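# Fit the spool piece between two spring-loaded pipe ends

## Task

Set the spool piece in the gap between the two pipe ends so that each of its ends is fully seated within the raised ring on the flange it faces. The pipe ends are sprung and may be pushed back to make room for the piece, and any number of arms may help. The fit counts only if it stays in place without a robot holding it, so at the end release the piece and move the arms away from it.

## Robot and tools

Setup. Three identical i2rt Big YAM arms, named arm1, arm2 and arm3, share one table. Each has six revolute joints, a two-finger gripper and a wrist camera. A fixed room camera, cam_high, looks down on the scene. Approximate base mounts in the scene frame (metres; heading in degrees, counter-clockwise from +x): arm1 at x=+0.55, y=+0.00, z=+0.72, heading +180; arm2 at x=+0.00, y=+0.65, z=+0.72, heading -90; arm3 at x=+0.00, y=-0.65, z=+0.72, heading +90. Reach is about 1.0 m from the joint-1 axis.

Frames. The scene frame has its origin on the floor with +z up. The hand point is halfway between the fingertips; the hand's z axis runs along the fingers and its y axis is the direction the fingers open and close. Hand poses rely on each foot's true placement, which is never printed.

Joints (all absolute targets, radians, gripper in metres; tolerance for counting as reached in brackets):
- joint1_rad -2.879 to 2.879 (±0.045): spins the arm about its base; positive is counter-clockwise seen from above; 0 means the arm extends along its base heading.
- joint2_rad 0 to 3.141 (±0.14): shoulder; 0 has the upper arm lying roughly flat pointing back, larger values lift it and then carry it forward.
- joint3_rad 0 to 3.019 (±0.09): elbow; 0 is folded flat against the upper arm, larger opens it.
- joint4_rad -1.692 to 1.57 (±0.055): hand pitch; positive tilts the fingers up.
- joint5_rad -1.57 to 1.57 (±0.03): hand yaw; positive swings it to the arm's right.
- joint6_rad -2.094 to 2.094 (±0.035): hand roll; positive is clockwise when viewed from behind the hand.
- gripper_m 0 to 0.093 (±0.003): fingertip gap. Each finger pad pushes up to roughly 50-62 N (some less).
With joint1 and joint6 at 0 and the hand level and pointing ahead, the wrist camera rides on top of the hand looking toward the fingertips.

Tools.
- execute_actions: argument "actions" is a list holding zero or one action. An action is an object keyed by robot name ("arm1", "arm2", "arm3"); each holds "joints", a map from joint name to absolute target. Any subset of joints and arms may be named; all named motions start at once and may finish at different moments. Unnamed joints or arms may keep pushing toward earlier targets. Optional "cameras": list of "arm1_cam_wrist", "arm2_cam_wrist", "arm3_cam_wrist", "cam_high" or "all"; omitted/null/["all"] gives every camera, [] gives none. An unknown key, name or out-of-range value rejects the whole call and nothing moves. An empty actions list just reports state and images.
- wait: "seconds" from 0 to 10; commands nothing and returns the same report as an empty action.
- zoom_image: "camera" plus "region" [x0, y0, x1, y1] in pixels of that camera's most recent full image, top-left origin, at most 504x504; gives a sharper close-up.
- finished_scene: "scene" (integer 1 or 2) closes the current scene after the last command is held, and reports success. It is irreversible.

Reading results. Each result lists every robot's state (joint_positions etc.) and the requested images, with a "pictures" line giving camera order. joint_status explains how each commanded joint ended: "off_target" (stopped short and may still be pushing), "contact_stop" or "time_out" (target dropped, holding where it stopped; a timed-out joint may instead keep a nearby target within 0.375, 0.375, 0.113, 0.225, 0.075, 0.3 rad for joints 1-6 and keep pushing, listed under on_its_own), "not_followed" (a safety check blocked that arm's joint targets; a gripper target in the same action still runs, and the blocked targets may be retried on later actions until replaced or the path clears). "joint command not followed" with a "cause:" line flags such a block; calls with no action never show it. on_its_own covers anything not commanded this call; "held at" is a held target, not the current position. To relieve a pushing joint, command its reported position. Tiny changes from the current position may produce no motion.

Cameras. Wrist cameras are fisheye 504x504; cam_high is 672x504 pinhole with radial distortion. Calibration (K, distortion, T_world_to_cam mapping scene frame to camera frame) is given per camera; real poses may differ by a few degrees and millimetres, and wrist camera poses also inherit joint reading errors. Results list cameras whose numbers changed.

Cautions.
- Arms do not stop on contact; they keep pressing and can press hard. Avoid jamming against the pipes, flanges or table.
- Arm-to-arm collision checking may come too late and ignores fingers, gripper housings and wrist cameras; a hard squeeze between two arms ends the run. No state line reports robots touching.
- Joints move at different speeds, so the hand may sweep a wide arc between postures; plan clearances.
- Sustained loads heat motors. A MOTOR HOT warning appears at 85 °C; at 100 °C an OVER-TEMPERATURE FAULT drops that whole arm and gripper until cooled, and its unreached keys read "limit_stop_at_motor_heat" (resend targets afterwards). Heat builds even while you are deciding the next call.
- Loose objects may get brief random nudges. Knocking anything out of the work area ends the scene. Avoid drops, slips and slams.
- A reported stop cancels the remaining execute_actions, wait and finished_scene calls in that reply.

Order of work: observe, grasp the spool piece, retract a sprung pipe end as needed, seat both ends inside the flange rings, confirm it stays put, open the grippers, retreat, then call finished_scene.

Each tool is called after "Call:" as name(argument=value, ...) on one line, values as JSON.

## Session

Call:
execute_actions(actions=[])

Scene clock: 0.00 s.
arm1.joint_positions: joint1_rad=-0.463 joint2_rad=+0.565 joint3_rad=+1.332 joint4_rad=-1.485 joint5_rad=+0.187 joint6_rad=-0.076 gripper_m=+0.095
arm1.joint_status: not commanded
arm1.hand: x=+0.3925 y=+0.1200 z=+1.2409 quat_wxyz=(-0.195, +0.880, -0.221, -0.374) (m; scene frame)
arm2.joint_positions: joint1_rad=-0.516 joint2_rad=+0.480 joint3_rad=+1.318 joint4_rad=-1.441 joint5_rad=-0.114 joint6_rad=-0.396 gripper_m=+0.095
arm2.joint_status: not commanded
arm2.hand: x=-0.0765 y=+0.4980 z=+1.2858 quat_wxyz=(-0.190, -0.657, -0.588, +0.432) (m; scene frame)
arm3.joint_positions: joint1_rad=-0.247 joint2_rad=+0.538 joint3_rad=+1.438 joint4_rad=-1.418 joint5_rad=-0.152 joint6_rad=+0.319 gripper_m=+0.095
arm3.joint_status: not commanded
arm3.hand: x=+0.0175 y=-0.4762 z=+1.3268 quat_wxyz=(-0.300, +0.444, -0.736, -0.414) (m; scene frame)
pictures: arm1_cam_wrist, arm2_cam_wrist, arm3_cam_wrist, cam_high
Images, in order (width x height): arm1_cam_wrist 504x504, arm2_cam_wrist 504x504, arm3_cam_wrist 504x504, cam_high 672x504.

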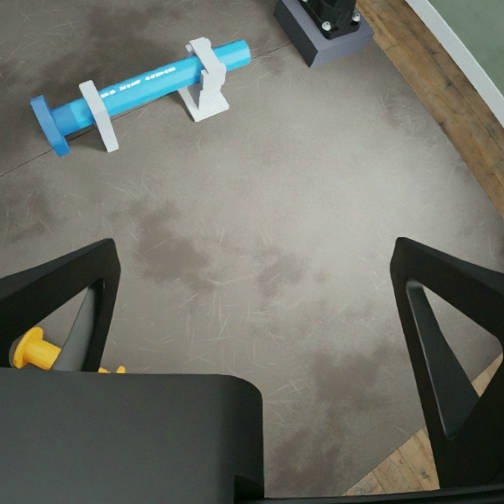

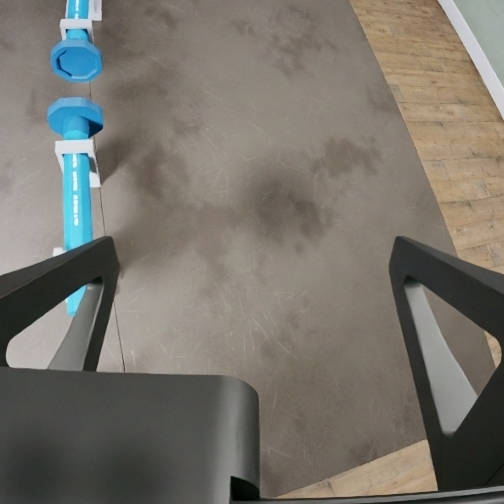

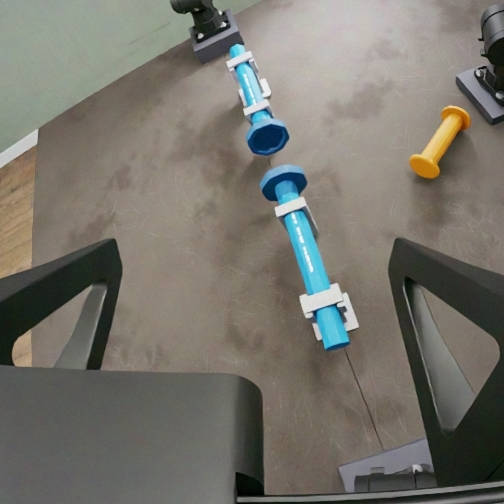

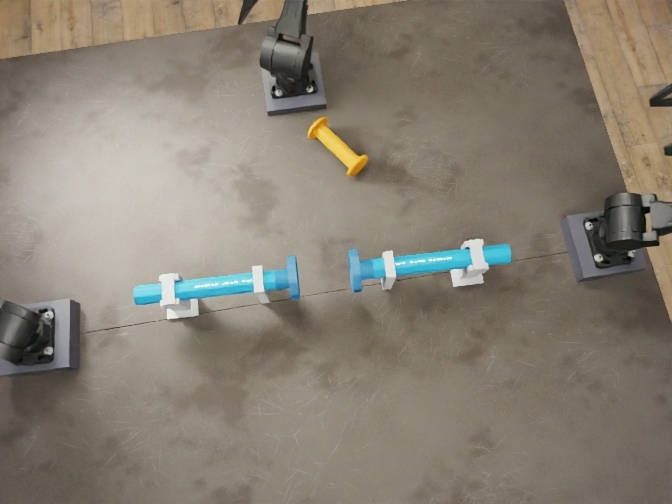

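Call:
execute_actions(actions=[{"arm1":{"joints":{"joint1_rad":0,"joint2_rad":0.9,"joint3_rad":0.9,"joint4_rad":-1.57,"joint5_rad":0,"joint6_rad":0}},"arm2":{"joints":{"joint1_rad":0,"joint2_rad":1.2,"joint3_rad":1.2,"joint4_rad":-1.57,"joint5_rad":0,"joint6_rad":0}},"arm3":{"joints":{"joint1_rad":0,"joint2_rad":1.5,"joint3_rad":1.3,"joint4_rad":-1.37,"joint5_rad":0,"joint6_rad":0}}}])

Scene clock: 14.30 s.
arm1.joint_positions: joint1_rad=+0.000 joint2_rad=+0.898 joint3_rad=+0.880 joint4_rad=-1.559 joint5_rad=+0.001 joint6_rad=-0.013 gripper_m=+0.095
arm1.joint_status: all done
arm1.hand: x=+0.3313 y=+0.0050 z=+0.9614 quat_wxyz=(+0.000, +1.000, -0.003, +0.002) (m; scene frame)
arm2.joint_positions: joint1_rad=-0.004 joint2_rad=+1.199 joint3_rad=+1.199 joint4_rad=-1.561 joint5_rad=-0.002 joint6_rad=-0.010 gripper_m=+0.095
arm2.joint_status: all done
arm2.hand: x=-0.0176 y=+0.3214 z=+1.0389 quat_wxyz=(-0.007, -0.723, -0.691, +0.007) (m; scene frame)
arm3.joint_positions: joint1_rad=-0.008 joint2_rad=+1.500 joint3_rad=+1.295 joint4_rad=-1.373 joint5_rad=-0.003 joint6_rad=+0.010 gripper_m=+0.095
arm3.joint_status: all done
arm3.hand: x=+0.0065 y=-0.2180 z=+0.9585 quat_wxyz=(-0.003, +0.697, -0.717, -0.001) (m; scene frame)
pictures: arm1_cam_wrist, arm2_cam_wrist, arm3_cam_wrist, cam_high
camera_calibration (this result's frames):
arm1_cam_wrist: T_world_to_cam=[[0.00677002, 0.999961, -0.00574174, 0.00092643], [0.81412, -0.00217751, 0.580693, -0.824054], [0.580657, -0.00860577, -0.814103, 0.715279], [0, 0, 0, 1]] pos_world=[0.255541, 0.00343474, 1.06084]
arm2_cam_wrist: T_world_to_cam=[[-0.998685, 0.0512641, 0.000497828, -0.0292251], [0.0422748, 0.817993, 0.573673, -0.85147], [0.0290016, 0.57294, -0.819084, 0.788168], [0, 0, 0, 1]] pos_world=[-0.0160491, 0.246422, 1.13406]
arm3_cam_wrist: T_world_to_cam=[[0.99958, -0.0286552, 0.00426862, -0.0172578], [-0.0258871, -0.817266, 0.575679, -0.723957], [-0.0130076, -0.575548, -0.817664, 0.782321], [0, 0, 0, 1]] pos_world=[0.00868554, -0.141897, 1.05652]
Images, in order (width x height): arm1_cam_wrist 504x504, arm2_cam_wrist 504x504, arm3_cam_wrist 504x504, cam_high 672x504.

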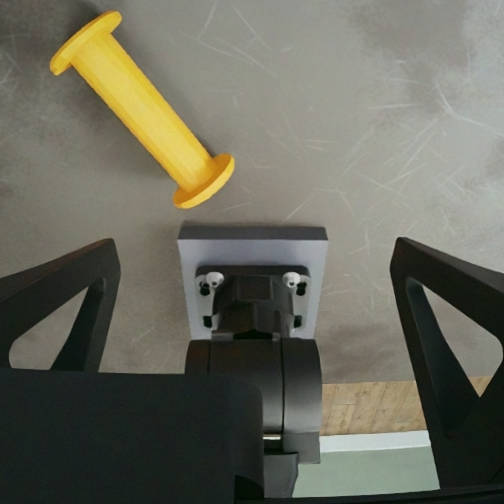

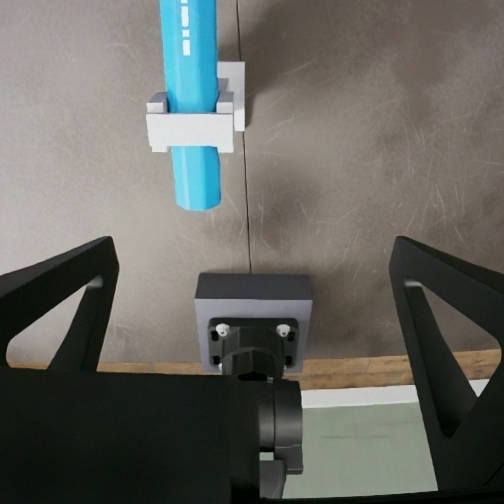

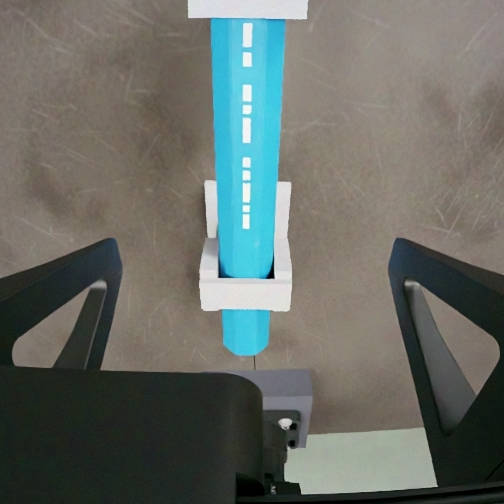

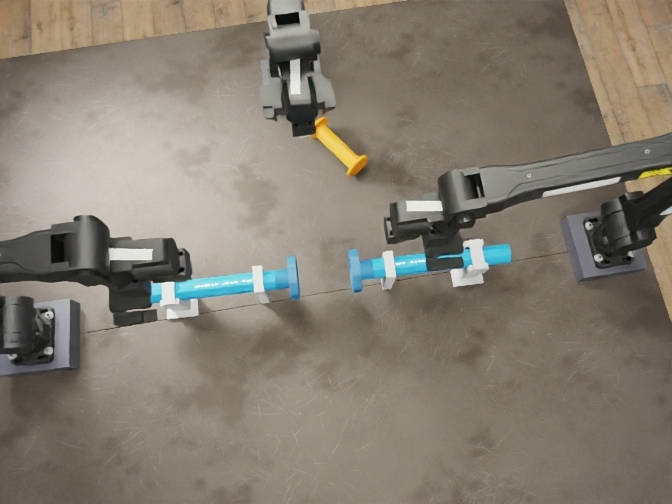

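Call:
execute_actions(actions=[{"arm1":{"joints":{"joint1_rad":0.45,"joint2_rad":1.05,"joint3_rad":0.66,"joint4_rad":-1.17,"joint6_rad":-0.17}},"arm2":{"joints":{"joint1_rad":0.085,"joint2_rad":1.5,"joint3_rad":1.13,"joint4_rad":-1.2}},"arm3":{"joints":{"joint3_rad":1.13,"joint4_rad":-1.2}}}])

Scene clock: 30.13 s.
arm1.joint_positions: joint1_rad=+0.448 joint2_rad=+1.060 joint3_rad=+0.643 joint4_rad=-1.184 joint5_rad=+0.001 joint6_rad=-0.157 gripper_m=+0.095
arm1.joint_status: all done
arm1.hand: x=+0.3337 y=-0.0984 z=+0.8390 quat_wxyz=(-0.003, +0.957, +0.289, +0.013) (m; scene frame)
arm2.joint_positions: joint1_rad=+0.083 joint2_rad=+1.511 joint3_rad=+1.127 joint4_rad=-1.211 joint5_rad=-0.002 joint6_rad=-0.009 gripper_m=+0.095
arm2.joint_status: all done
arm2.hand: x=+0.0137 y=+0.2361 z=+0.9016 quat_wxyz=(+0.004, -0.692, -0.722, -0.004) (m; scene frame)
arm3.joint_positions: joint1_rad=-0.008 joint2_rad=+1.498 joint3_rad=+1.125 joint4_rad=-1.209 joint5_rad=-0.003 joint6_rad=+0.010 gripper_m=+0.095
arm3.joint_status: all done
arm3.hand: x=+0.0066 y=-0.2367 z=+0.8972 quat_wxyz=(-0.003, +0.697, -0.717, +0.000) (m; scene frame)
pictures: arm1_cam_wrist, arm2_cam_wrist, arm3_cam_wrist, cam_high
camera_calibration (this result's frames):
arm1_cam_wrist: T_world_to_cam=[[-0.552255, 0.833626, -0.00907576, 0.276633], [0.664121, 0.446491, 0.599658, -0.676874], [0.503943, 0.325137, -0.800205, 0.66014], [0, 0, 0, 1]] pos_world=[0.269625, -0.143026, 0.936651]
arm2_cam_wrist: T_world_to_cam=[[-0.99939, -0.0348904, 0.00135764, 0.0261017], [-0.027097, 0.799508, 0.600044, -0.722747], [-0.0220212, 0.599641, -0.799966, 0.700833], [0, 0, 0, 1]] pos_world=[0.0219347, 0.158504, 0.994287]
arm3_cam_wrist: T_world_to_cam=[[0.99958, -0.0286598, 0.00429309, -0.0176047], [-0.0258752, -0.815946, 0.577549, -0.70537], [-0.0130495, -0.577418, -0.816345, 0.7198], [0, 0, 0, 1]] pos_world=[0.00873879, -0.160422, 0.995066]
Images, in order (width x height): arm1_cam_wrist 504x504, arm2_cam_wrist 504x504, arm3_cam_wrist 504x504, cam_high 672x504.

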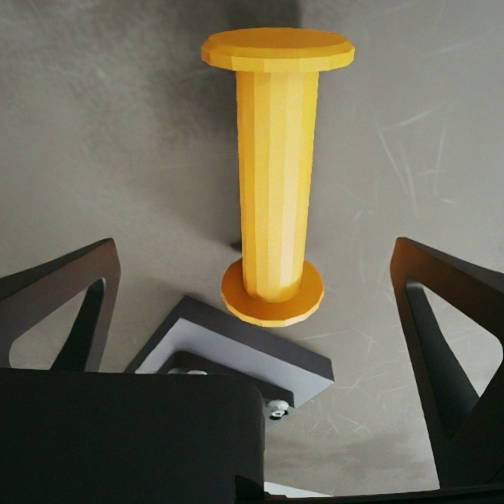

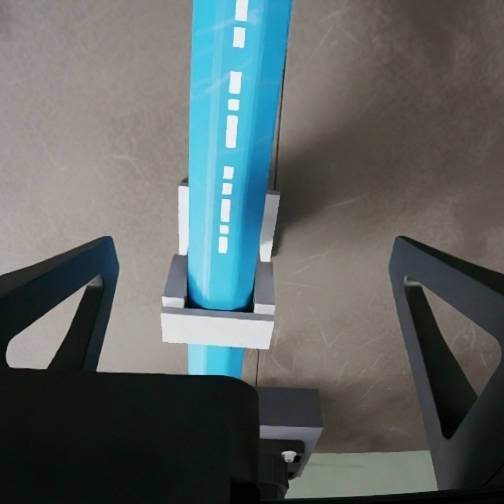

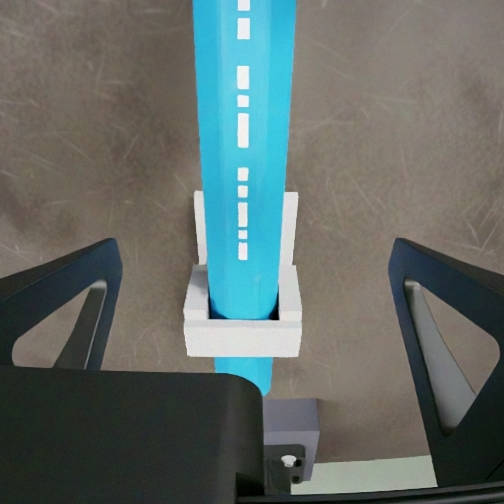

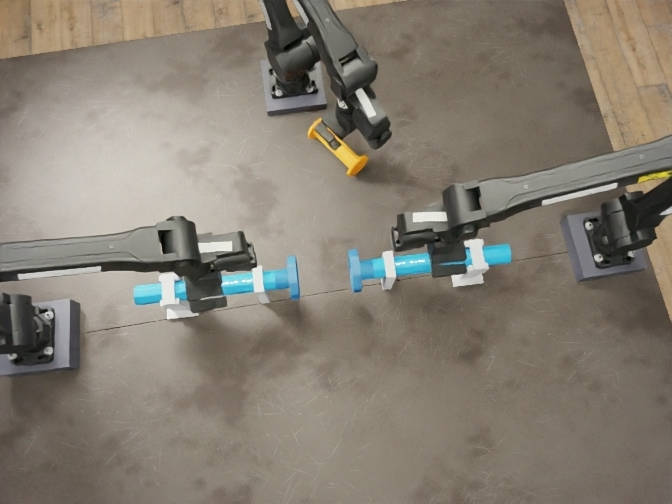

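Call:
execute_actions(actions=[{"arm1":{"joints":{"joint1_rad":0.42,"joint2_rad":1.24,"joint3_rad":0.47,"joint4_rad":-0.76,"joint6_rad":-0.2}},"arm2":{"joints":{"joint1_rad":0.1,"joint2_rad":1.59,"joint3_rad":1.02,"joint4_rad":-0.99,"joint6_rad":0.06}},"arm3":{"joints":{"joint1_rad":0.01,"joint2_rad":1.59,"joint3_rad":1.02,"joint4_rad":-0.99}}}])

Scene clock: 38.63 s.
arm1.joint_positions: joint1_rad=+0.425 joint2_rad=+1.250 joint3_rad=+0.450 joint4_rad=-0.774 joint5_rad=+0.001 joint6_rad=-0.187 gripper_m=+0.095
arm1.joint_status: all done
arm1.hand: x=+0.3366 y=-0.0911 z=+0.7365 quat_wxyz=(-0.001, +0.956, +0.292, +0.000) (m; scene frame)
arm2.joint_positions: joint1_rad=+0.088 joint2_rad=+1.592 joint3_rad=+1.017 joint4_rad=-1.000 joint5_rad=-0.002 joint6_rad=+0.050 gripper_m=+0.095
arm2.joint_status: all done
arm2.hand: x=+0.0160 y=+0.2336 z=+0.8319 quat_wxyz=(-0.003, -0.711, -0.703, +0.003) (m; scene frame)
arm3.joint_positions: joint1_rad=-0.004 joint2_rad=+1.595 joint3_rad=+1.011 joint4_rad=-0.999 joint5_rad=-0.002 joint6_rad=+0.010 gripper_m=+0.095
arm3.joint_status: all done
arm3.hand: x=+0.0052 y=-0.2361 z=+0.8198 quat_wxyz=(-0.002, +0.699, -0.715, +0.001) (m; scene frame)
pictures: arm1_cam_wrist, arm2_cam_wrist, arm3_cam_wrist, cam_high
camera_calibration (this result's frames):
arm1_cam_wrist: T_world_to_cam=[[-0.558143, 0.829729, -0.00514893, 0.269935], [0.67485, 0.457551, 0.578986, -0.607967], [0.482757, 0.319682, -0.815321, 0.592004], [0, 0, 0, 1]] pos_world=[0.275155, -0.13505, 0.836068]
arm2_cam_wrist: T_world_to_cam=[[-0.999821, 0.0188733, 0.00103254, 0.0161495], [0.0159187, 0.811329, 0.584374, -0.669245], [0.0101913, 0.584286, -0.811484, 0.659381], [0, 0, 0, 1]] pos_world=[0.0200801, 0.157405, 0.92615]
arm3_cam_wrist: T_world_to_cam=[[0.999698, -0.0240886, 0.00475933, -0.0152236], [-0.0223935, -0.814932, 0.579123, -0.661281], [-0.0100717, -0.579055, -0.815226, 0.655618], [0, 0, 0, 1]] pos_world=[0.00701381, -0.159626, 0.917512]
Images, in order (width x height): arm1_cam_wrist 504x504, arm2_cam_wrist 504x504, arm3_cam_wrist 504x504, cam_high 672x504.

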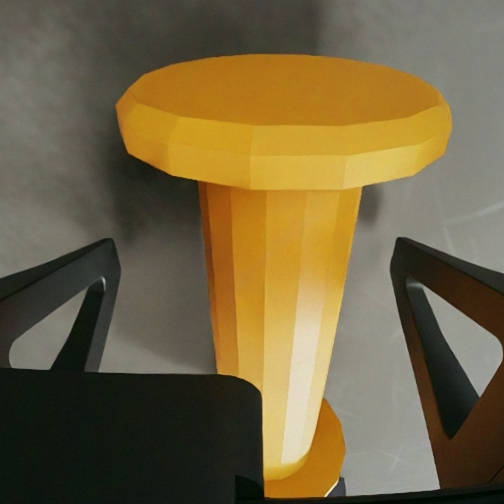

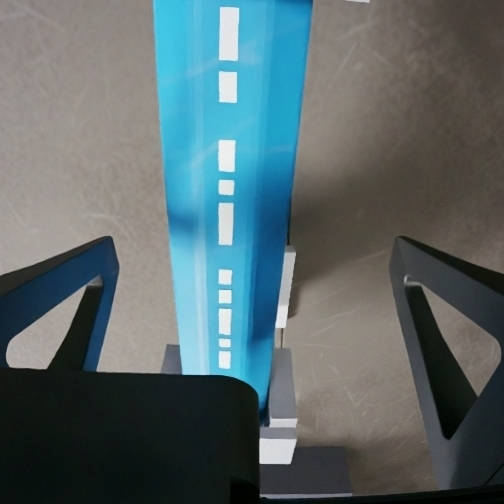

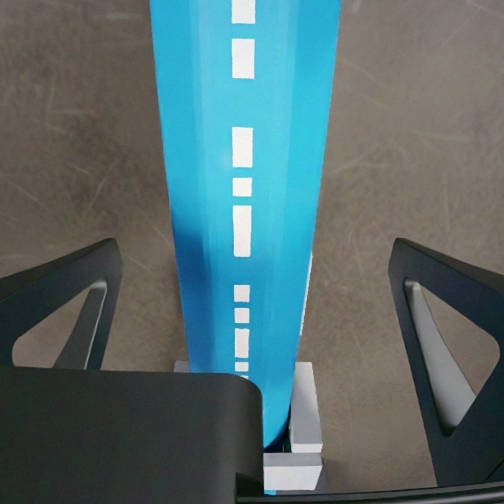

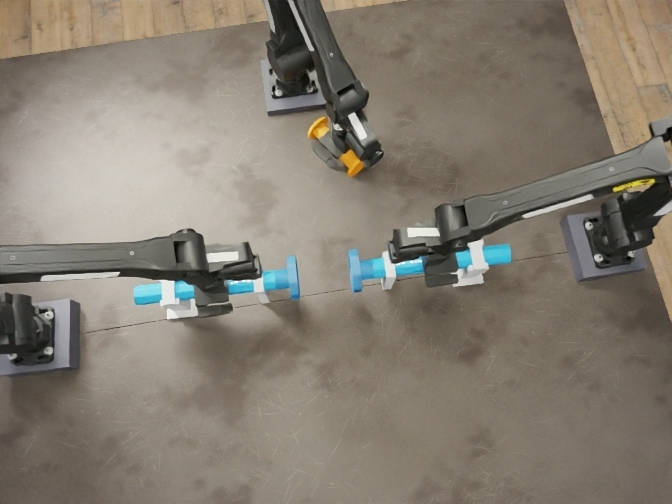

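Call:
execute_actions(actions=[{"arm1":{"joints":{"gripper_m":0.0}},"arm2":{"joints":{"joint1_rad":0.125,"joint2_rad":1.61,"joint3_rad":0.97,"joint4_rad":-0.93}},"arm3":{"joints":{"joint1_rad":0.02,"joint3_rad":1.0,"joint4_rad":-0.97}}}], cameras=[])

Call:
execute_actions(actions=[{"arm1":{"joints":{"joint2_rad":1.05,"joint3_rad":0.8,"joint4_rad":-1.31}},"arm2":{"joints":{"gripper_m":0.0}},"arm3":{"joints":{"gripper_m":0.0}}}])

Scene clock: 45.53 s.
arm1.joint_positions: joint1_rad=+0.424 joint2_rad=+1.250 joint3_rad=+0.450 joint4_rad=-0.772 joint5_rad=+0.001 joint6_rad=-0.188 gripper_m=+0.034
arm1.joint_status: gripper_m off_target (ended at +0.034, target +0.000)
arm1.hand: x=+0.3361 y=-0.0912 z=+0.7365 quat_wxyz=(+0.000, +0.956, +0.293, -0.001) (m; scene frame)
arm2.joint_positions: joint1_rad=+0.118 joint2_rad=+1.592 joint3_rad=+0.974 joint4_rad=-0.941 joint5_rad=-0.002 joint6_rad=+0.051 gripper_m=+0.095
arm2.joint_status: all done
arm2.hand: x=+0.0282 y=+0.2396 z=+0.8178 quat_wxyz=(-0.008, -0.701, -0.713, +0.008) (m; scene frame)
arm3.joint_positions: joint1_rad=+0.008 joint2_rad=+1.595 joint3_rad=+1.005 joint4_rad=-0.979 joint5_rad=-0.002 joint6_rad=+0.010 gripper_m=+0.095
arm3.joint_status: all done
arm3.hand: x=+0.0005 y=-0.2337 z=+0.8180 quat_wxyz=(-0.007, +0.703, -0.711, -0.004) (m; scene frame)
pictures: none
No camera images: the call's "cameras" was empty. Leave "cameras" out to get every camera's image.

Scene clock: 46.77 s.
arm1.joint_positions: joint1_rad=+0.424 joint2_rad=+1.049 joint3_rad=+0.770 joint4_rad=-1.296 joint5_rad=+0.001 joint6_rad=-0.188 gripper_m=+0.034
arm1.joint_status: all done
arm1.hand: x=+0.3132 y=-0.1011 z=+0.8866 quat_wxyz=(-0.001, +0.956, +0.293, +0.001) (m; scene frame)
arm2.joint_positions: joint1_rad=+0.117 joint2_rad=+1.593 joint3_rad=+0.974 joint4_rad=-0.940 joint5_rad=+0.005 joint6_rad=+0.058 gripper_m=+0.039
arm2.joint_status: gripper_m off_target (ended at +0.039, target +0.000)
arm2.hand: x=+0.0263 y=+0.2394 z=+0.8177 quat_wxyz=(-0.006, -0.704, -0.710, +0.010) (m; scene frame)
arm3.joint_positions: joint1_rad=+0.008 joint2_rad=+1.595 joint3_rad=+1.005 joint4_rad=-0.977 joint5_rad=+0.001 joint6_rad=+0.011 gripper_m=+0.040
arm3.joint_status: gripper_m off_target (ended at +0.040, target +0.000)
arm3.hand: x=+0.0012 y=-0.2338 z=+0.8177 quat_wxyz=(-0.009, +0.703, -0.712, -0.003) (m; scene frame)
pictures: arm1_cam_wrist, arm2_cam_wrist, arm3_cam_wrist, cam_high
camera_calibration (this result's frames):
arm1_cam_wrist: T_world_to_cam=[[-0.558766, 0.829305, -0.00581189, 0.26667], [0.673599, 0.457921, 0.580149, -0.675091], [0.483781, 0.320252, -0.81449, 0.727983], [0, 0, 0, 1]] pos_world=[0.251563, -0.14515, 0.986138]
arm2_cam_wrist: T_world_to_cam=[[-0.99997, -0.0019693, 0.00755384, 0.0260008], [0.00270467, 0.820319, 0.5719, -0.657441], [-0.0073228, 0.571903, -0.820289, 0.654904], [0, 0, 0, 1]] pos_world=[0.0325739, 0.164821, 0.913005]
arm3_cam_wrist: T_world_to_cam=[[0.999873, -0.0134488, 0.00856196, -0.0117092], [-0.0159326, -0.823606, 0.566938, -0.650325], [-0.000572924, -0.567002, -0.823716, 0.664994], [0, 0, 0, 1]] pos_world=[0.00172729, -0.158716, 0.916561]
Images, in order (width x height): arm1_cam_wrist 504x504, arm2_cam_wrist 504x504, arm3_cam_wrist 504x504, cam_high 672x504.

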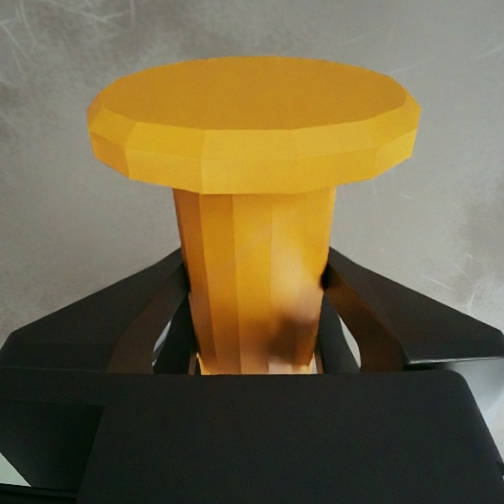

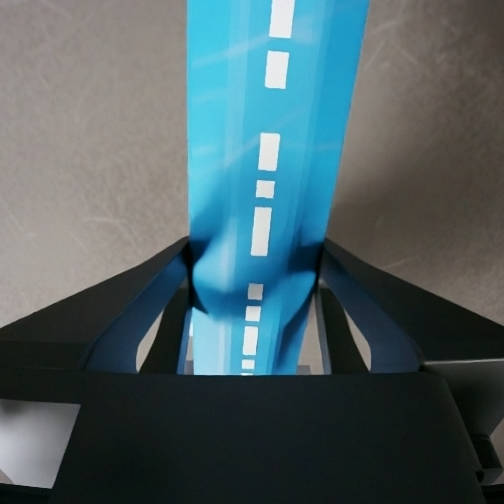

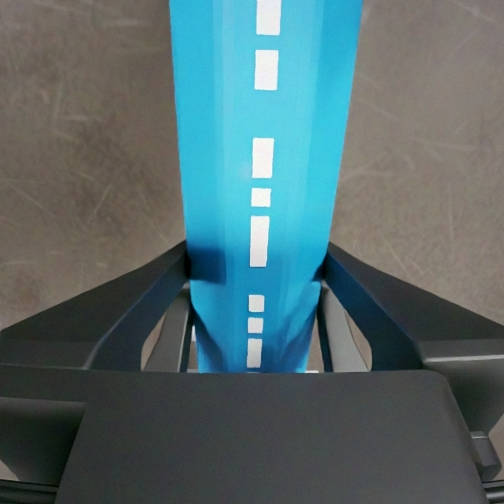

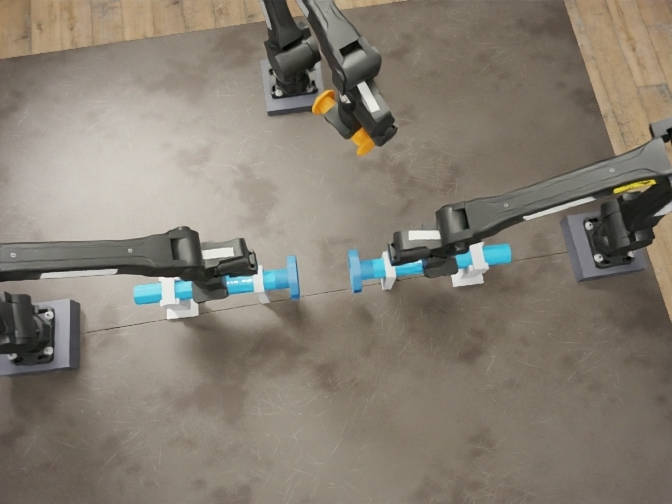

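Call:
execute_actions(actions=[{"arm1":{"joints":{"joint1_rad":0.04,"joint2_rad":1.79,"joint3_rad":1.56,"joint4_rad":-1.31,"joint6_rad":-1.51}},"arm2":{"joints":{"joint1_rad":0.13,"joint2_rad":1.49,"joint3_rad":0.875,"joint6_rad":0.11}},"arm3":{"joints":{"joint2_rad":1.49,"joint3_rad":0.905,"joint6_rad":0.06}}}])

Scene clock: 58.00 s.
arm1.joint_positions: joint1_rad=+0.028 joint2_rad=+1.783 joint3_rad=+1.510 joint4_rad=-1.327 joint5_rad=+0.009 joint6_rad=-1.486 gripper_m=+0.034
arm1.joint_status: all done
arm1.hand: x=+0.0219 y=-0.0028 z=+0.8833 quat_wxyz=(+0.006, +0.733, +0.680, +0.013) (m; scene frame)
arm2.joint_positions: joint1_rad=+0.118 joint2_rad=+1.535 joint3_rad=+0.905 joint4_rad=-0.879 joint5_rad=+0.003 joint6_rad=+0.074 gripper_m=+0.039
arm2.joint_status: joint6_rad time_out (moved +0.017 of +0.052); the others done
arm2.on_its_own: joint6_rad reads +0.074 and still pushes toward +0.110 since a time_out
arm2.hand: x=+0.0266 y=+0.2515 z=+0.8182 quat_wxyz=(-0.026, -0.709, -0.705, +0.026) (m; scene frame)
arm3.joint_positions: joint1_rad=+0.009 joint2_rad=+1.533 joint3_rad=+0.932 joint4_rad=-0.922 joint5_rad=+0.001 joint6_rad=+0.032 gripper_m=+0.040
arm3.joint_status: all done
arm3.hand: x=+0.0005 y=-0.2486 z=+0.8186 quat_wxyz=(-0.024, +0.695, -0.718, -0.020) (m; scene frame)
pictures: arm1_cam_wrist, arm2_cam_wrist, arm3_cam_wrist, cam_high
camera_calibration (this result's frames):
arm1_cam_wrist: T_world_to_cam=[[-0.996562, 0.0760237, -0.0329191, 0.0537905], [0.0423707, 0.809178, 0.586034, -0.512385], [0.0711898, 0.582624, -0.809618, 0.840154], [0, 0, 0, 1]] pos_world=[0.0155052, -0.0789725, 0.98225]
arm2_cam_wrist: T_world_to_cam=[[-0.999917, 0.0128417, 0.000442514, 0.0283747], [0.0111232, 0.847835, 0.530143, -0.640625], [0.00643278, 0.530105, -0.847908, 0.681181], [0, 0, 0, 1]] pos_world=[0.0311162, 0.181683, 0.917189]
arm3_cam_wrist: T_world_to_cam=[[0.999403, -0.0340347, 0.00594202, -0.0142615], [-0.0320261, -0.848084, 0.528894, -0.63795], [-0.0129614, -0.528768, -0.848667, 0.687295], [0, 0, 0, 1]] pos_world=[0.00273026, -0.178101, 0.920778]
Images, in order (width x height): arm1_cam_wrist 504x504, arm2_cam_wrist 504x504, arm3_cam_wrist 504x504, cam_high 672x504.

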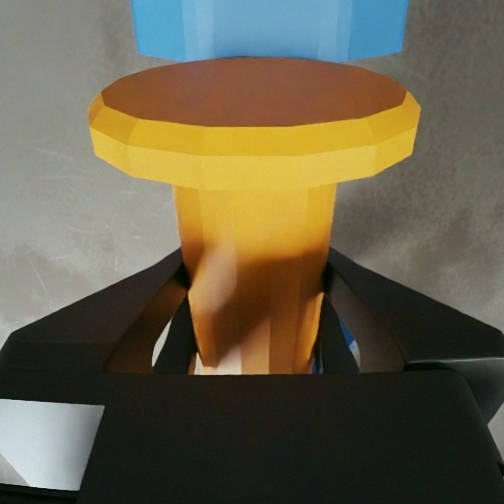

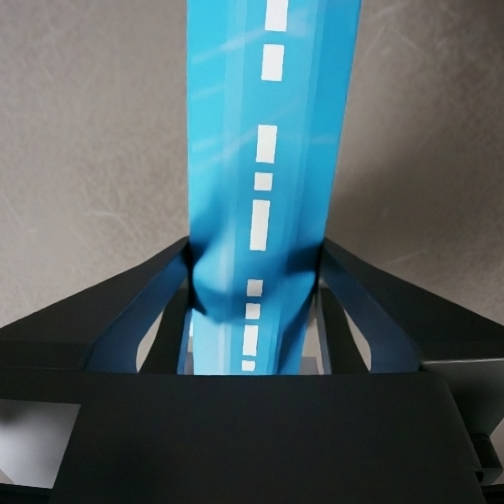

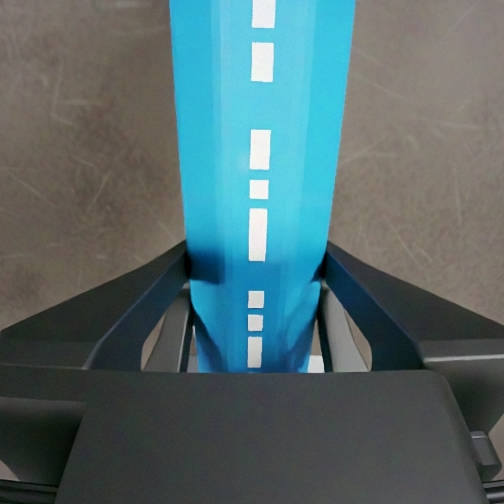

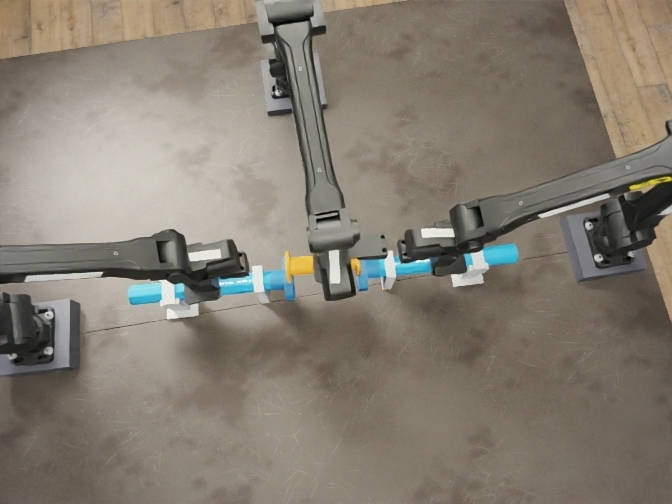

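Call:
execute_actions(actions=[{"arm1":{"joints":{"joint1_rad":0.055,"joint3_rad":1.6,"joint4_rad":-1.33}},"arm2":{"joints":{"joint2_rad":1.41,"joint3_rad":0.80,"joint4_rad":-1.02}},"arm3":{"joints":{"joint2_rad":1.41,"joint3_rad":0.83,"joint4_rad":-1.06}}}], cameras=["arm1_cam_wrist","cam_high"])

Call:
zoom_image(camera="cam_high", region=[230, 200, 430, 330])

Scene clock: 63.03 s.
arm1.joint_positions: joint1_rad=+0.054 joint2_rad=+1.796 joint3_rad=+1.540 joint4_rad=-1.327 joint5_rad=+0.001 joint6_rad=-1.497 gripper_m=+0.034
arm1.joint_status: all done
arm1.hand: x=+0.0118 y=-0.0184 z=+0.8877 quat_wxyz=(+0.003, +0.721, +0.693, +0.004) (m; scene frame)
arm2.joint_positions: joint1_rad=+0.119 joint2_rad=+1.500 joint3_rad=+0.866 joint4_rad=-0.872 joint5_rad=+0.001 joint6_rad=+0.079 gripper_m=+0.039
arm2.joint_status: joint4_rad time_out (moved +0.007 of -0.141); the others done
arm2.on_its_own: joint4_rad reads -0.872 and still pushes toward -1.020 since a time_out
arm2.hand: x=+0.0262 y=+0.2651 z=+0.8185 quat_wxyz=(-0.027, -0.710, -0.703, +0.026) (m; scene frame)
arm3.joint_positions: joint1_rad=+0.009 joint2_rad=+1.507 joint3_rad=+0.901 joint4_rad=-0.914 joint5_rad=-0.001 joint6_rad=+0.033 gripper_m=+0.040
arm3.joint_status: joint4_rad time_out (moved +0.007 of -0.138); the others done
arm3.on_its_own: joint4_rad reads -0.914 and still pushes toward -1.060 since a time_out
arm3.hand: x=+0.0003 y=-0.2588 z=+0.8182 quat_wxyz=(-0.025, +0.695, -0.718, -0.021) (m; scene frame)
pictures: arm1_cam_wrist, cam_high
camera_calibration (this result's frames):
arm1_cam_wrist: T_world_to_cam=[[-0.999086, 0.0394284, -0.0164899, 0.0298515], [0.022627, 0.815321, 0.578567, -0.494896], [0.0362565, 0.577665, -0.815468, 0.859063], [0, 0, 0, 1]] pos_world=[0.00987562, -0.0939286, 0.987361]
Images, in order (width x height): arm1_cam_wrist 504x504, cam_high 672x504.

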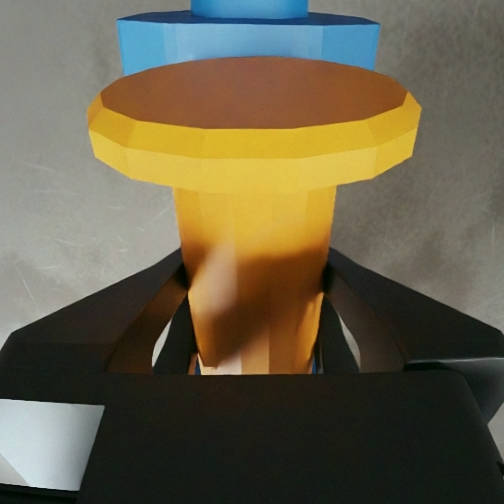

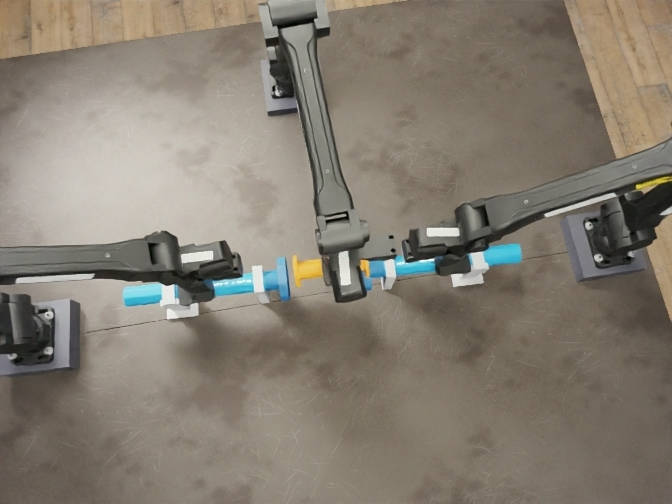

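Region (230, 200, 430, 330) of cam_high's 672x504 image, scaled by 2.520, with more detail than that image has; it fills the top 328 rows of this view, and the rest is white.

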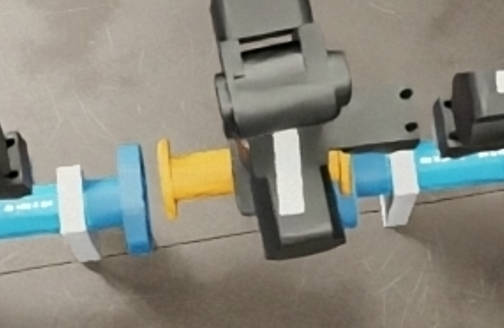

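Call:
execute_actions(actions=[{"arm1":{"joints":{"joint1_rad":0.035}}}], cameras=[])

Call:
execute_actions(actions=[{"arm1":{"joints":{"joint2_rad":1.83,"joint3_rad":1.51,"joint4_rad":-1.22}}}], cameras=["arm1_cam_wrist","cam_high"])

Call:
zoom_image(camera="cam_high", region=[230, 200, 430, 330])

Scene clock: 70.30 s.
arm1.joint_positions: joint1_rad=+0.039 joint2_rad=+1.796 joint3_rad=+1.540 joint4_rad=-1.327 joint5_rad=+0.001 joint6_rad=-1.497 gripper_m=+0.034
arm1.joint_status: all done
arm1.hand: x=+0.0116 y=-0.0102 z=+0.8877 quat_wxyz=(+0.003, +0.726, +0.688, +0.004) (m; scene frame)
arm2.joint_positions: joint1_rad=+0.119 joint2_rad=+1.500 joint3_rad=+0.866 joint4_rad=-0.872 joint5_rad=+0.001 joint6_rad=+0.079 gripper_m=+0.039
arm2.joint_status: not commanded
arm2.on_its_own: joint4_rad reads -0.872 and still pushes toward -1.020 since a time_out
arm2.hand: x=+0.0262 y=+0.2651 z=+0.8185 quat_wxyz=(-0.027, -0.710, -0.703, +0.026) (m; scene frame)
arm3.joint_positions: joint1_rad=+0.009 joint2_rad=+1.507 joint3_rad=+0.901 joint4_rad=-0.914 joint5_rad=-0.001 joint6_rad=+0.033 gripper_m=+0.040
arm3.joint_status: not commanded
arm3.on_its_own: joint4_rad reads -0.914 and still pushes toward -1.060 since a time_out
arm3.hand: x=+0.0003 y=-0.2588 z=+0.8182 quat_wxyz=(-0.025, +0.695, -0.718, -0.021) (m; scene frame)
pictures: none
No camera images: the call's "cameras" was empty. Leave "cameras" out to get every camera's image.

Scene clock: 71.30 s.
arm1.joint_positions: joint1_rad=+0.031 joint2_rad=+1.852 joint3_rad=+1.490 joint4_rad=-1.232 joint5_rad=+0.001 joint6_rad=-1.500 gripper_m=+0.034
arm1.joint_status: all done
arm1.hand: x=+0.0066 y=-0.0059 z=+0.8403 quat_wxyz=(+0.007, +0.728, +0.686, +0.008) (m; scene frame)
arm2.joint_positions: joint1_rad=+0.119 joint2_rad=+1.500 joint3_rad=+0.866 joint4_rad=-0.872 joint5_rad=+0.001 joint6_rad=+0.079 gripper_m=+0.039
arm2.joint_status: not commanded
arm2.on_its_own: joint4_rad reads -0.872 and still pushes toward -1.020 since a time_out
arm2.hand: x=+0.0262 y=+0.2651 z=+0.8185 quat_wxyz=(-0.027, -0.710, -0.703, +0.026) (m; scene frame)
arm3.joint_positions: joint1_rad=+0.009 joint2_rad=+1.507 joint3_rad=+0.901 joint4_rad=-0.914 joint5_rad=-0.001 joint6_rad=+0.033 gripper_m=+0.040
arm3.joint_status: not commanded
arm3.on_its_own: joint4_rad reads -0.914 and still pushes toward -1.060 since a time_out
arm3.hand: x=+0.0002 y=-0.2588 z=+0.8182 quat_wxyz=(-0.025, +0.695, -0.718, -0.021) (m; scene frame)
pictures: arm1_cam_wrist, cam_high
camera_calibration (this result's frames):
arm1_cam_wrist: T_world_to_cam=[[-0.997853, 0.0596186, -0.0271062, 0.0323636], [0.0329033, 0.814234, 0.579603, -0.478524], [0.056626, 0.577467, -0.814448, 0.8123], [0, 0, 0, 1]] pos_world=[0.00204185, -0.0813751, 0.939808]
Images, in order (width x height): arm1_cam_wrist 504x504, cam_high 672x504.

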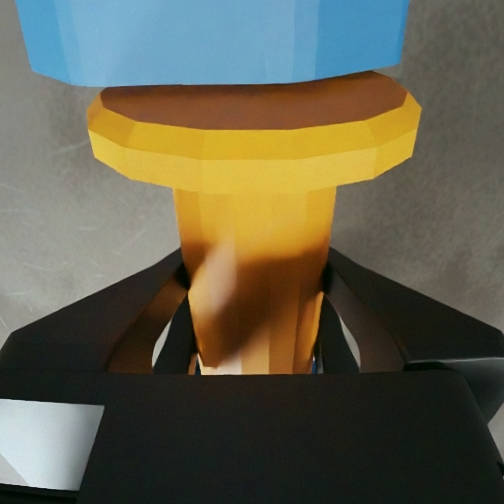

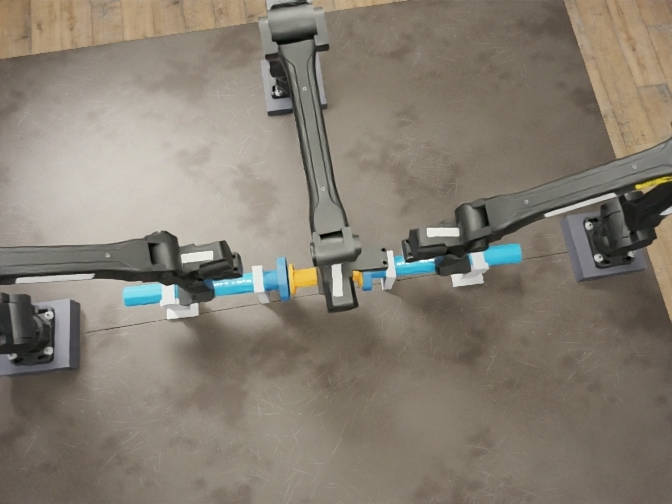

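Region (230, 200, 430, 330) of cam_high's 672x504 image, scaled by 2.520, with more detail than that image has; it fills the top 328 rows of this view, and the rest is white.

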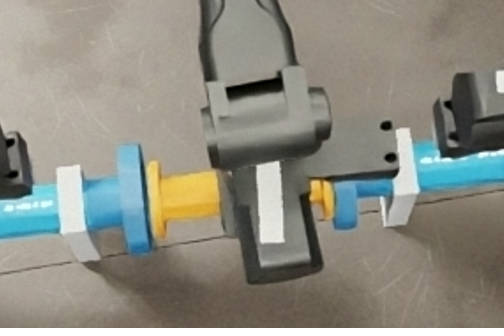

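Call:
execute_actions(actions=[{"arm1":{"joints":{"joint3_rad":1.43,"joint4_rad":-1.125}}}], cameras=["arm1_cam_wrist","cam_high"])

Call:
zoom_image(camera="cam_high", region=[230, 200, 430, 330])

Scene clock: 76.27 s.
arm1.joint_positions: joint1_rad=+0.031 joint2_rad=+1.852 joint3_rad=+1.408 joint4_rad=-1.138 joint5_rad=+0.001 joint6_rad=-1.500 gripper_m=+0.034
arm1.joint_status: all done
arm1.hand: x=+0.0158 y=-0.0058 z=+0.8114 quat_wxyz=(+0.003, +0.728, +0.686, +0.003) (m; scene frame)
arm2.joint_positions: joint1_rad=+0.119 joint2_rad=+1.500 joint3_rad=+0.866 joint4_rad=-0.872 joint5_rad=+0.001 joint6_rad=+0.079 gripper_m=+0.039
arm2.joint_status: not commanded
arm2.on_its_own: joint4_rad reads -0.872 and still pushes toward -1.020 since a time_out
arm2.hand: x=+0.0262 y=+0.2651 z=+0.8185 quat_wxyz=(-0.027, -0.710, -0.703, +0.026) (m; scene frame)
arm3.joint_positions: joint1_rad=+0.009 joint2_rad=+1.507 joint3_rad=+0.901 joint4_rad=-0.914 joint5_rad=-0.001 joint6_rad=+0.033 gripper_m=+0.040
arm3.joint_status: not commanded
arm3.on_its_own: joint4_rad reads -0.914 and still pushes toward -1.060 since a time_out
arm3.hand: x=+0.0002 y=-0.2588 z=+0.8182 quat_wxyz=(-0.025, +0.695, -0.718, -0.021) (m; scene frame)
pictures: arm1_cam_wrist, cam_high
camera_calibration (this result's frames):
arm1_cam_wrist: T_world_to_cam=[[-0.998115, 0.0596229, -0.0145528, 0.0306173], [0.0402017, 0.814323, 0.579019, -0.461839], [0.0463734, 0.577342, -0.815185, 0.789003], [0, 0, 0, 1]] pos_world=[0.0125374, -0.0812646, 0.911042]
Images, in order (width x height): arm1_cam_wrist 504x504, cam_high 672x504.

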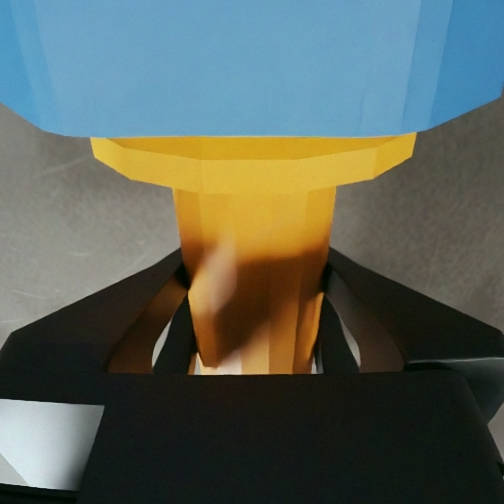

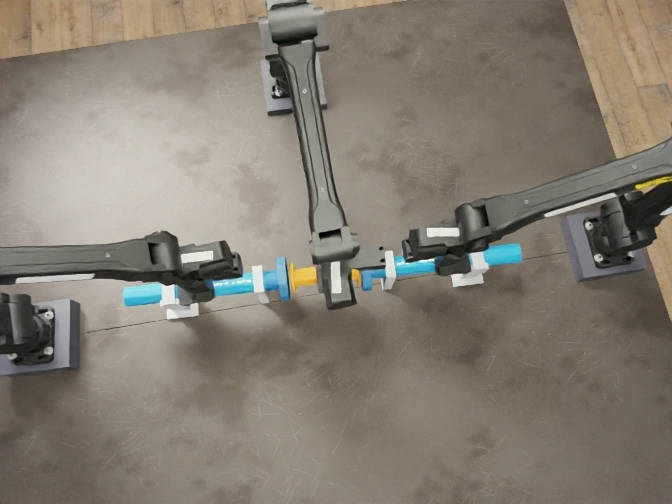

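Region (230, 200, 430, 330) of cam_high's 672x504 image, scaled by 2.520, with more detail than that image has; it fills the top 328 rows of this view, and the rest is white.

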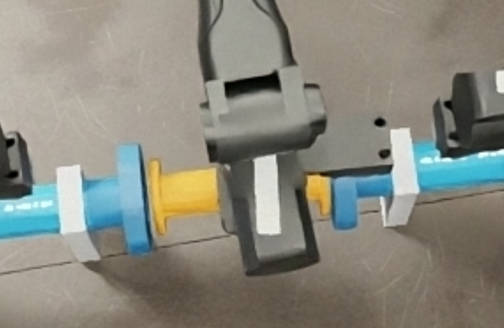

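Looks centred. Ease the pipes forward.

Call:
execute_actions(actions=[{"arm2":{"joints":{"joint2_rad":1.55,"joint3_rad":0.93,"joint4_rad":-0.93}},"arm3":{"joints":{"joint2_rad":1.55,"joint3_rad":0.96,"joint4_rad":-0.97}}}], cameras=["arm1_cam_wrist","cam_high"])

Call:
zoom_image(camera="cam_high", region=[230, 200, 430, 330])

Scene clock: 80.70 s.
arm1.joint_positions: joint1_rad=+0.029 joint2_rad=+1.854 joint3_rad=+1.406 joint4_rad=-1.138 joint5_rad=+0.004 joint6_rad=-1.500 gripper_m=+0.034
arm1.joint_status: not commanded
arm1.hand: x=+0.0167 y=-0.0044 z=+0.8098 quat_wxyz=(+0.003, +0.728, +0.685, +0.006) (m; scene frame)
arm2.joint_positions: joint1_rad=+0.119 joint2_rad=+1.543 joint3_rad=+0.913 joint4_rad=-0.882 joint5_rad=+0.004 joint6_rad=+0.085 gripper_m=+0.039
arm2.joint_status: all done
arm2.hand: x=+0.0268 y=+0.2494 z=+0.8177 quat_wxyz=(-0.024, -0.712, -0.701, +0.025) (m; scene frame)
arm3.joint_positions: joint1_rad=+0.009 joint2_rad=+1.547 joint3_rad=+0.945 joint4_rad=-0.926 joint5_rad=+0.002 joint6_rad=+0.033 gripper_m=+0.040
arm3.joint_status: all done
arm3.hand: x=+0.0006 y=-0.2444 z=+0.8178 quat_wxyz=(-0.023, +0.695, -0.719, -0.018) (m; scene frame)
pictures: arm1_cam_wrist, cam_high
camera_calibration (this result's frames):
arm1_cam_wrist: T_world_to_cam=[[-0.997963, 0.0611631, -0.0181394, 0.0343107], [0.0392216, 0.81247, 0.581683, -0.464179], [0.0503152, 0.579786, -0.813213, 0.785204], [0, 0, 0, 1]] pos_world=[0.0129389, -0.0802183, 0.909166]
Images, in order (width x height): arm1_cam_wrist 504x504, cam_high 672x504.

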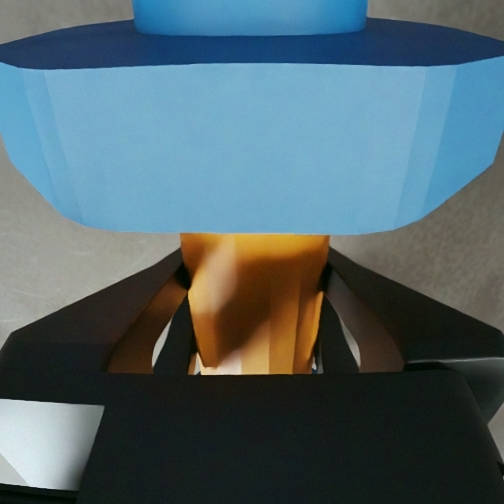

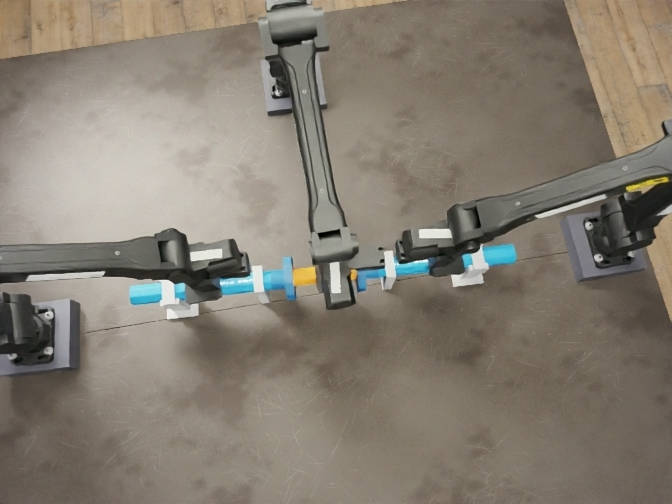

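Region (230, 200, 430, 330) of cam_high's 672x504 image, scaled by 2.520, with more detail than that image has; it fills the top 328 rows of this view, and the rest is white.

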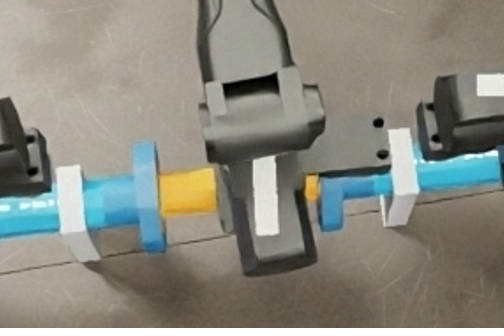

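Call:
execute_actions(actions=[{"arm1":{"joints":{"gripper_m":0.09}},"arm2":{"joints":{"gripper_m":0.09}},"arm3":{"joints":{"gripper_m":0.09}}}], cameras=[])

Call:
execute_actions(actions=[{"arm1":{"joints":{"joint2_rad":1.7,"joint3_rad":1.65,"joint4_rad":-1.5}},"arm2":{"joints":{"joint2_rad":1.3,"joint3_rad":1.1,"joint4_rad":-1.37}},"arm3":{"joints":{"joint2_rad":1.3,"joint3_rad":1.1,"joint4_rad":-1.37}}}], cameras=["arm1_cam_wrist","cam_high"])

Scene clock: 85.00 s.
arm1.joint_positions: joint1_rad=+0.030 joint2_rad=+1.849 joint3_rad=+1.406 joint4_rad=-1.138 joint5_rad=+0.003 joint6_rad=-1.500 gripper_m=+0.090
arm1.joint_status: all done
arm1.hand: x=+0.0164 y=-0.0049 z=+0.8121 quat_wxyz=(+0.002, +0.728, +0.686, +0.004) (m; scene frame)
arm2.joint_positions: joint1_rad=+0.120 joint2_rad=+1.543 joint3_rad=+0.913 joint4_rad=-0.921 joint5_rad=+0.004 joint6_rad=+0.100 gripper_m=+0.090
arm2.joint_status: all done
arm2.hand: x=+0.0263 y=+0.2589 z=+0.8173 quat_wxyz=(-0.009, -0.718, -0.696, +0.012) (m; scene frame)
arm3.joint_positions: joint1_rad=+0.009 joint2_rad=+1.546 joint3_rad=+0.945 joint4_rad=-0.963 joint5_rad=+0.002 joint6_rad=+0.050 gripper_m=+0.090
arm3.joint_status: all done
arm3.hand: x=+0.0006 y=-0.2535 z=+0.8176 quat_wxyz=(-0.010, +0.689, -0.725, -0.005) (m; scene frame)
pictures: none
No camera images: the call's "cameras" was empty. Leave "cameras" out to get every camera's image.

Scene clock: 86.30 s.
arm1.joint_positions: joint1_rad=+0.030 joint2_rad=+1.701 joint3_rad=+1.630 joint4_rad=-1.487 joint5_rad=+0.002 joint6_rad=-1.500 gripper_m=+0.090
arm1.joint_status: all done
arm1.hand: x=+0.0283 y=-0.0047 z=+0.9700 quat_wxyz=(-0.006, +0.728, +0.686, -0.005) (m; scene frame)
arm2.joint_positions: joint1_rad=+0.120 joint2_rad=+1.287 joint3_rad=+1.083 joint4_rad=-1.361 joint5_rad=+0.004 joint6_rad=+0.100 gripper_m=+0.090
arm2.joint_status: all done
arm2.hand: x=+0.0241 y=+0.2964 z=+0.9669 quat_wxyz=(-0.004, -0.718, -0.696, +0.008) (m; scene frame)
arm3.joint_positions: joint1_rad=+0.009 joint2_rad=+1.290 joint3_rad=+1.082 joint4_rad=-1.363 joint5_rad=+0.002 joint6_rad=+0.050 gripper_m=+0.090
arm3.joint_status: all done
arm3.hand: x=-0.0003 y=-0.2967 z=+0.9566 quat_wxyz=(-0.008, +0.689, -0.725, -0.002) (m; scene frame)
pictures: arm1_cam_wrist, cam_high
camera_calibration (this result's frames):
arm1_cam_wrist: T_world_to_cam=[[-0.998136, 0.0604047, 0.00873747, 0.0227285], [0.0543131, 0.81378, 0.578629, -0.555017], [0.0278415, 0.578025, -0.815544, 0.91795], [0, 0, 0, 1]] pos_world=[0.0272737, -0.0803092, 1.06958]
Images, in order (width x height): arm1_cam_wrist 504x504, cam_high 672x504.

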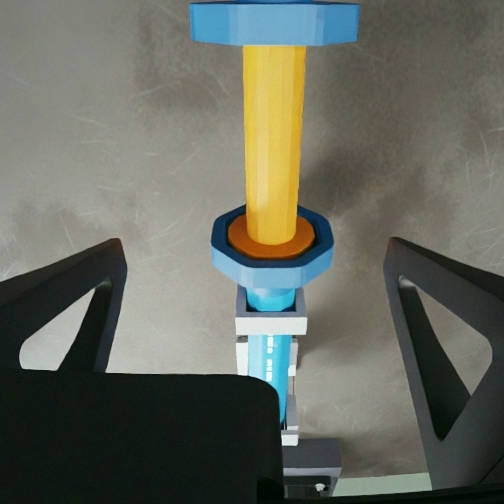

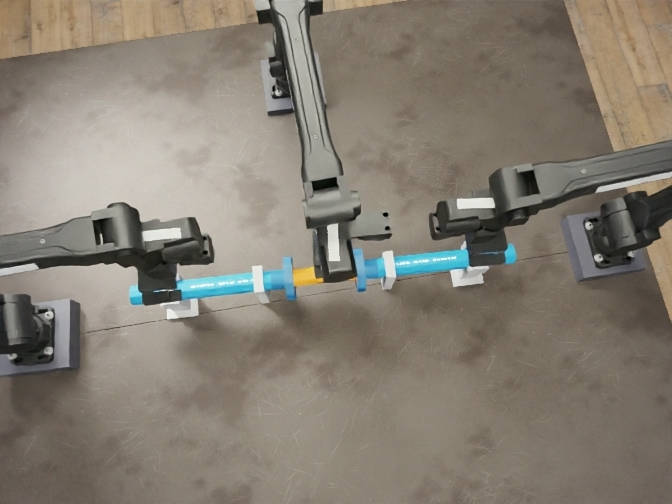

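Call:
finished_scene(scene=1)

The scene is finished: the task was done.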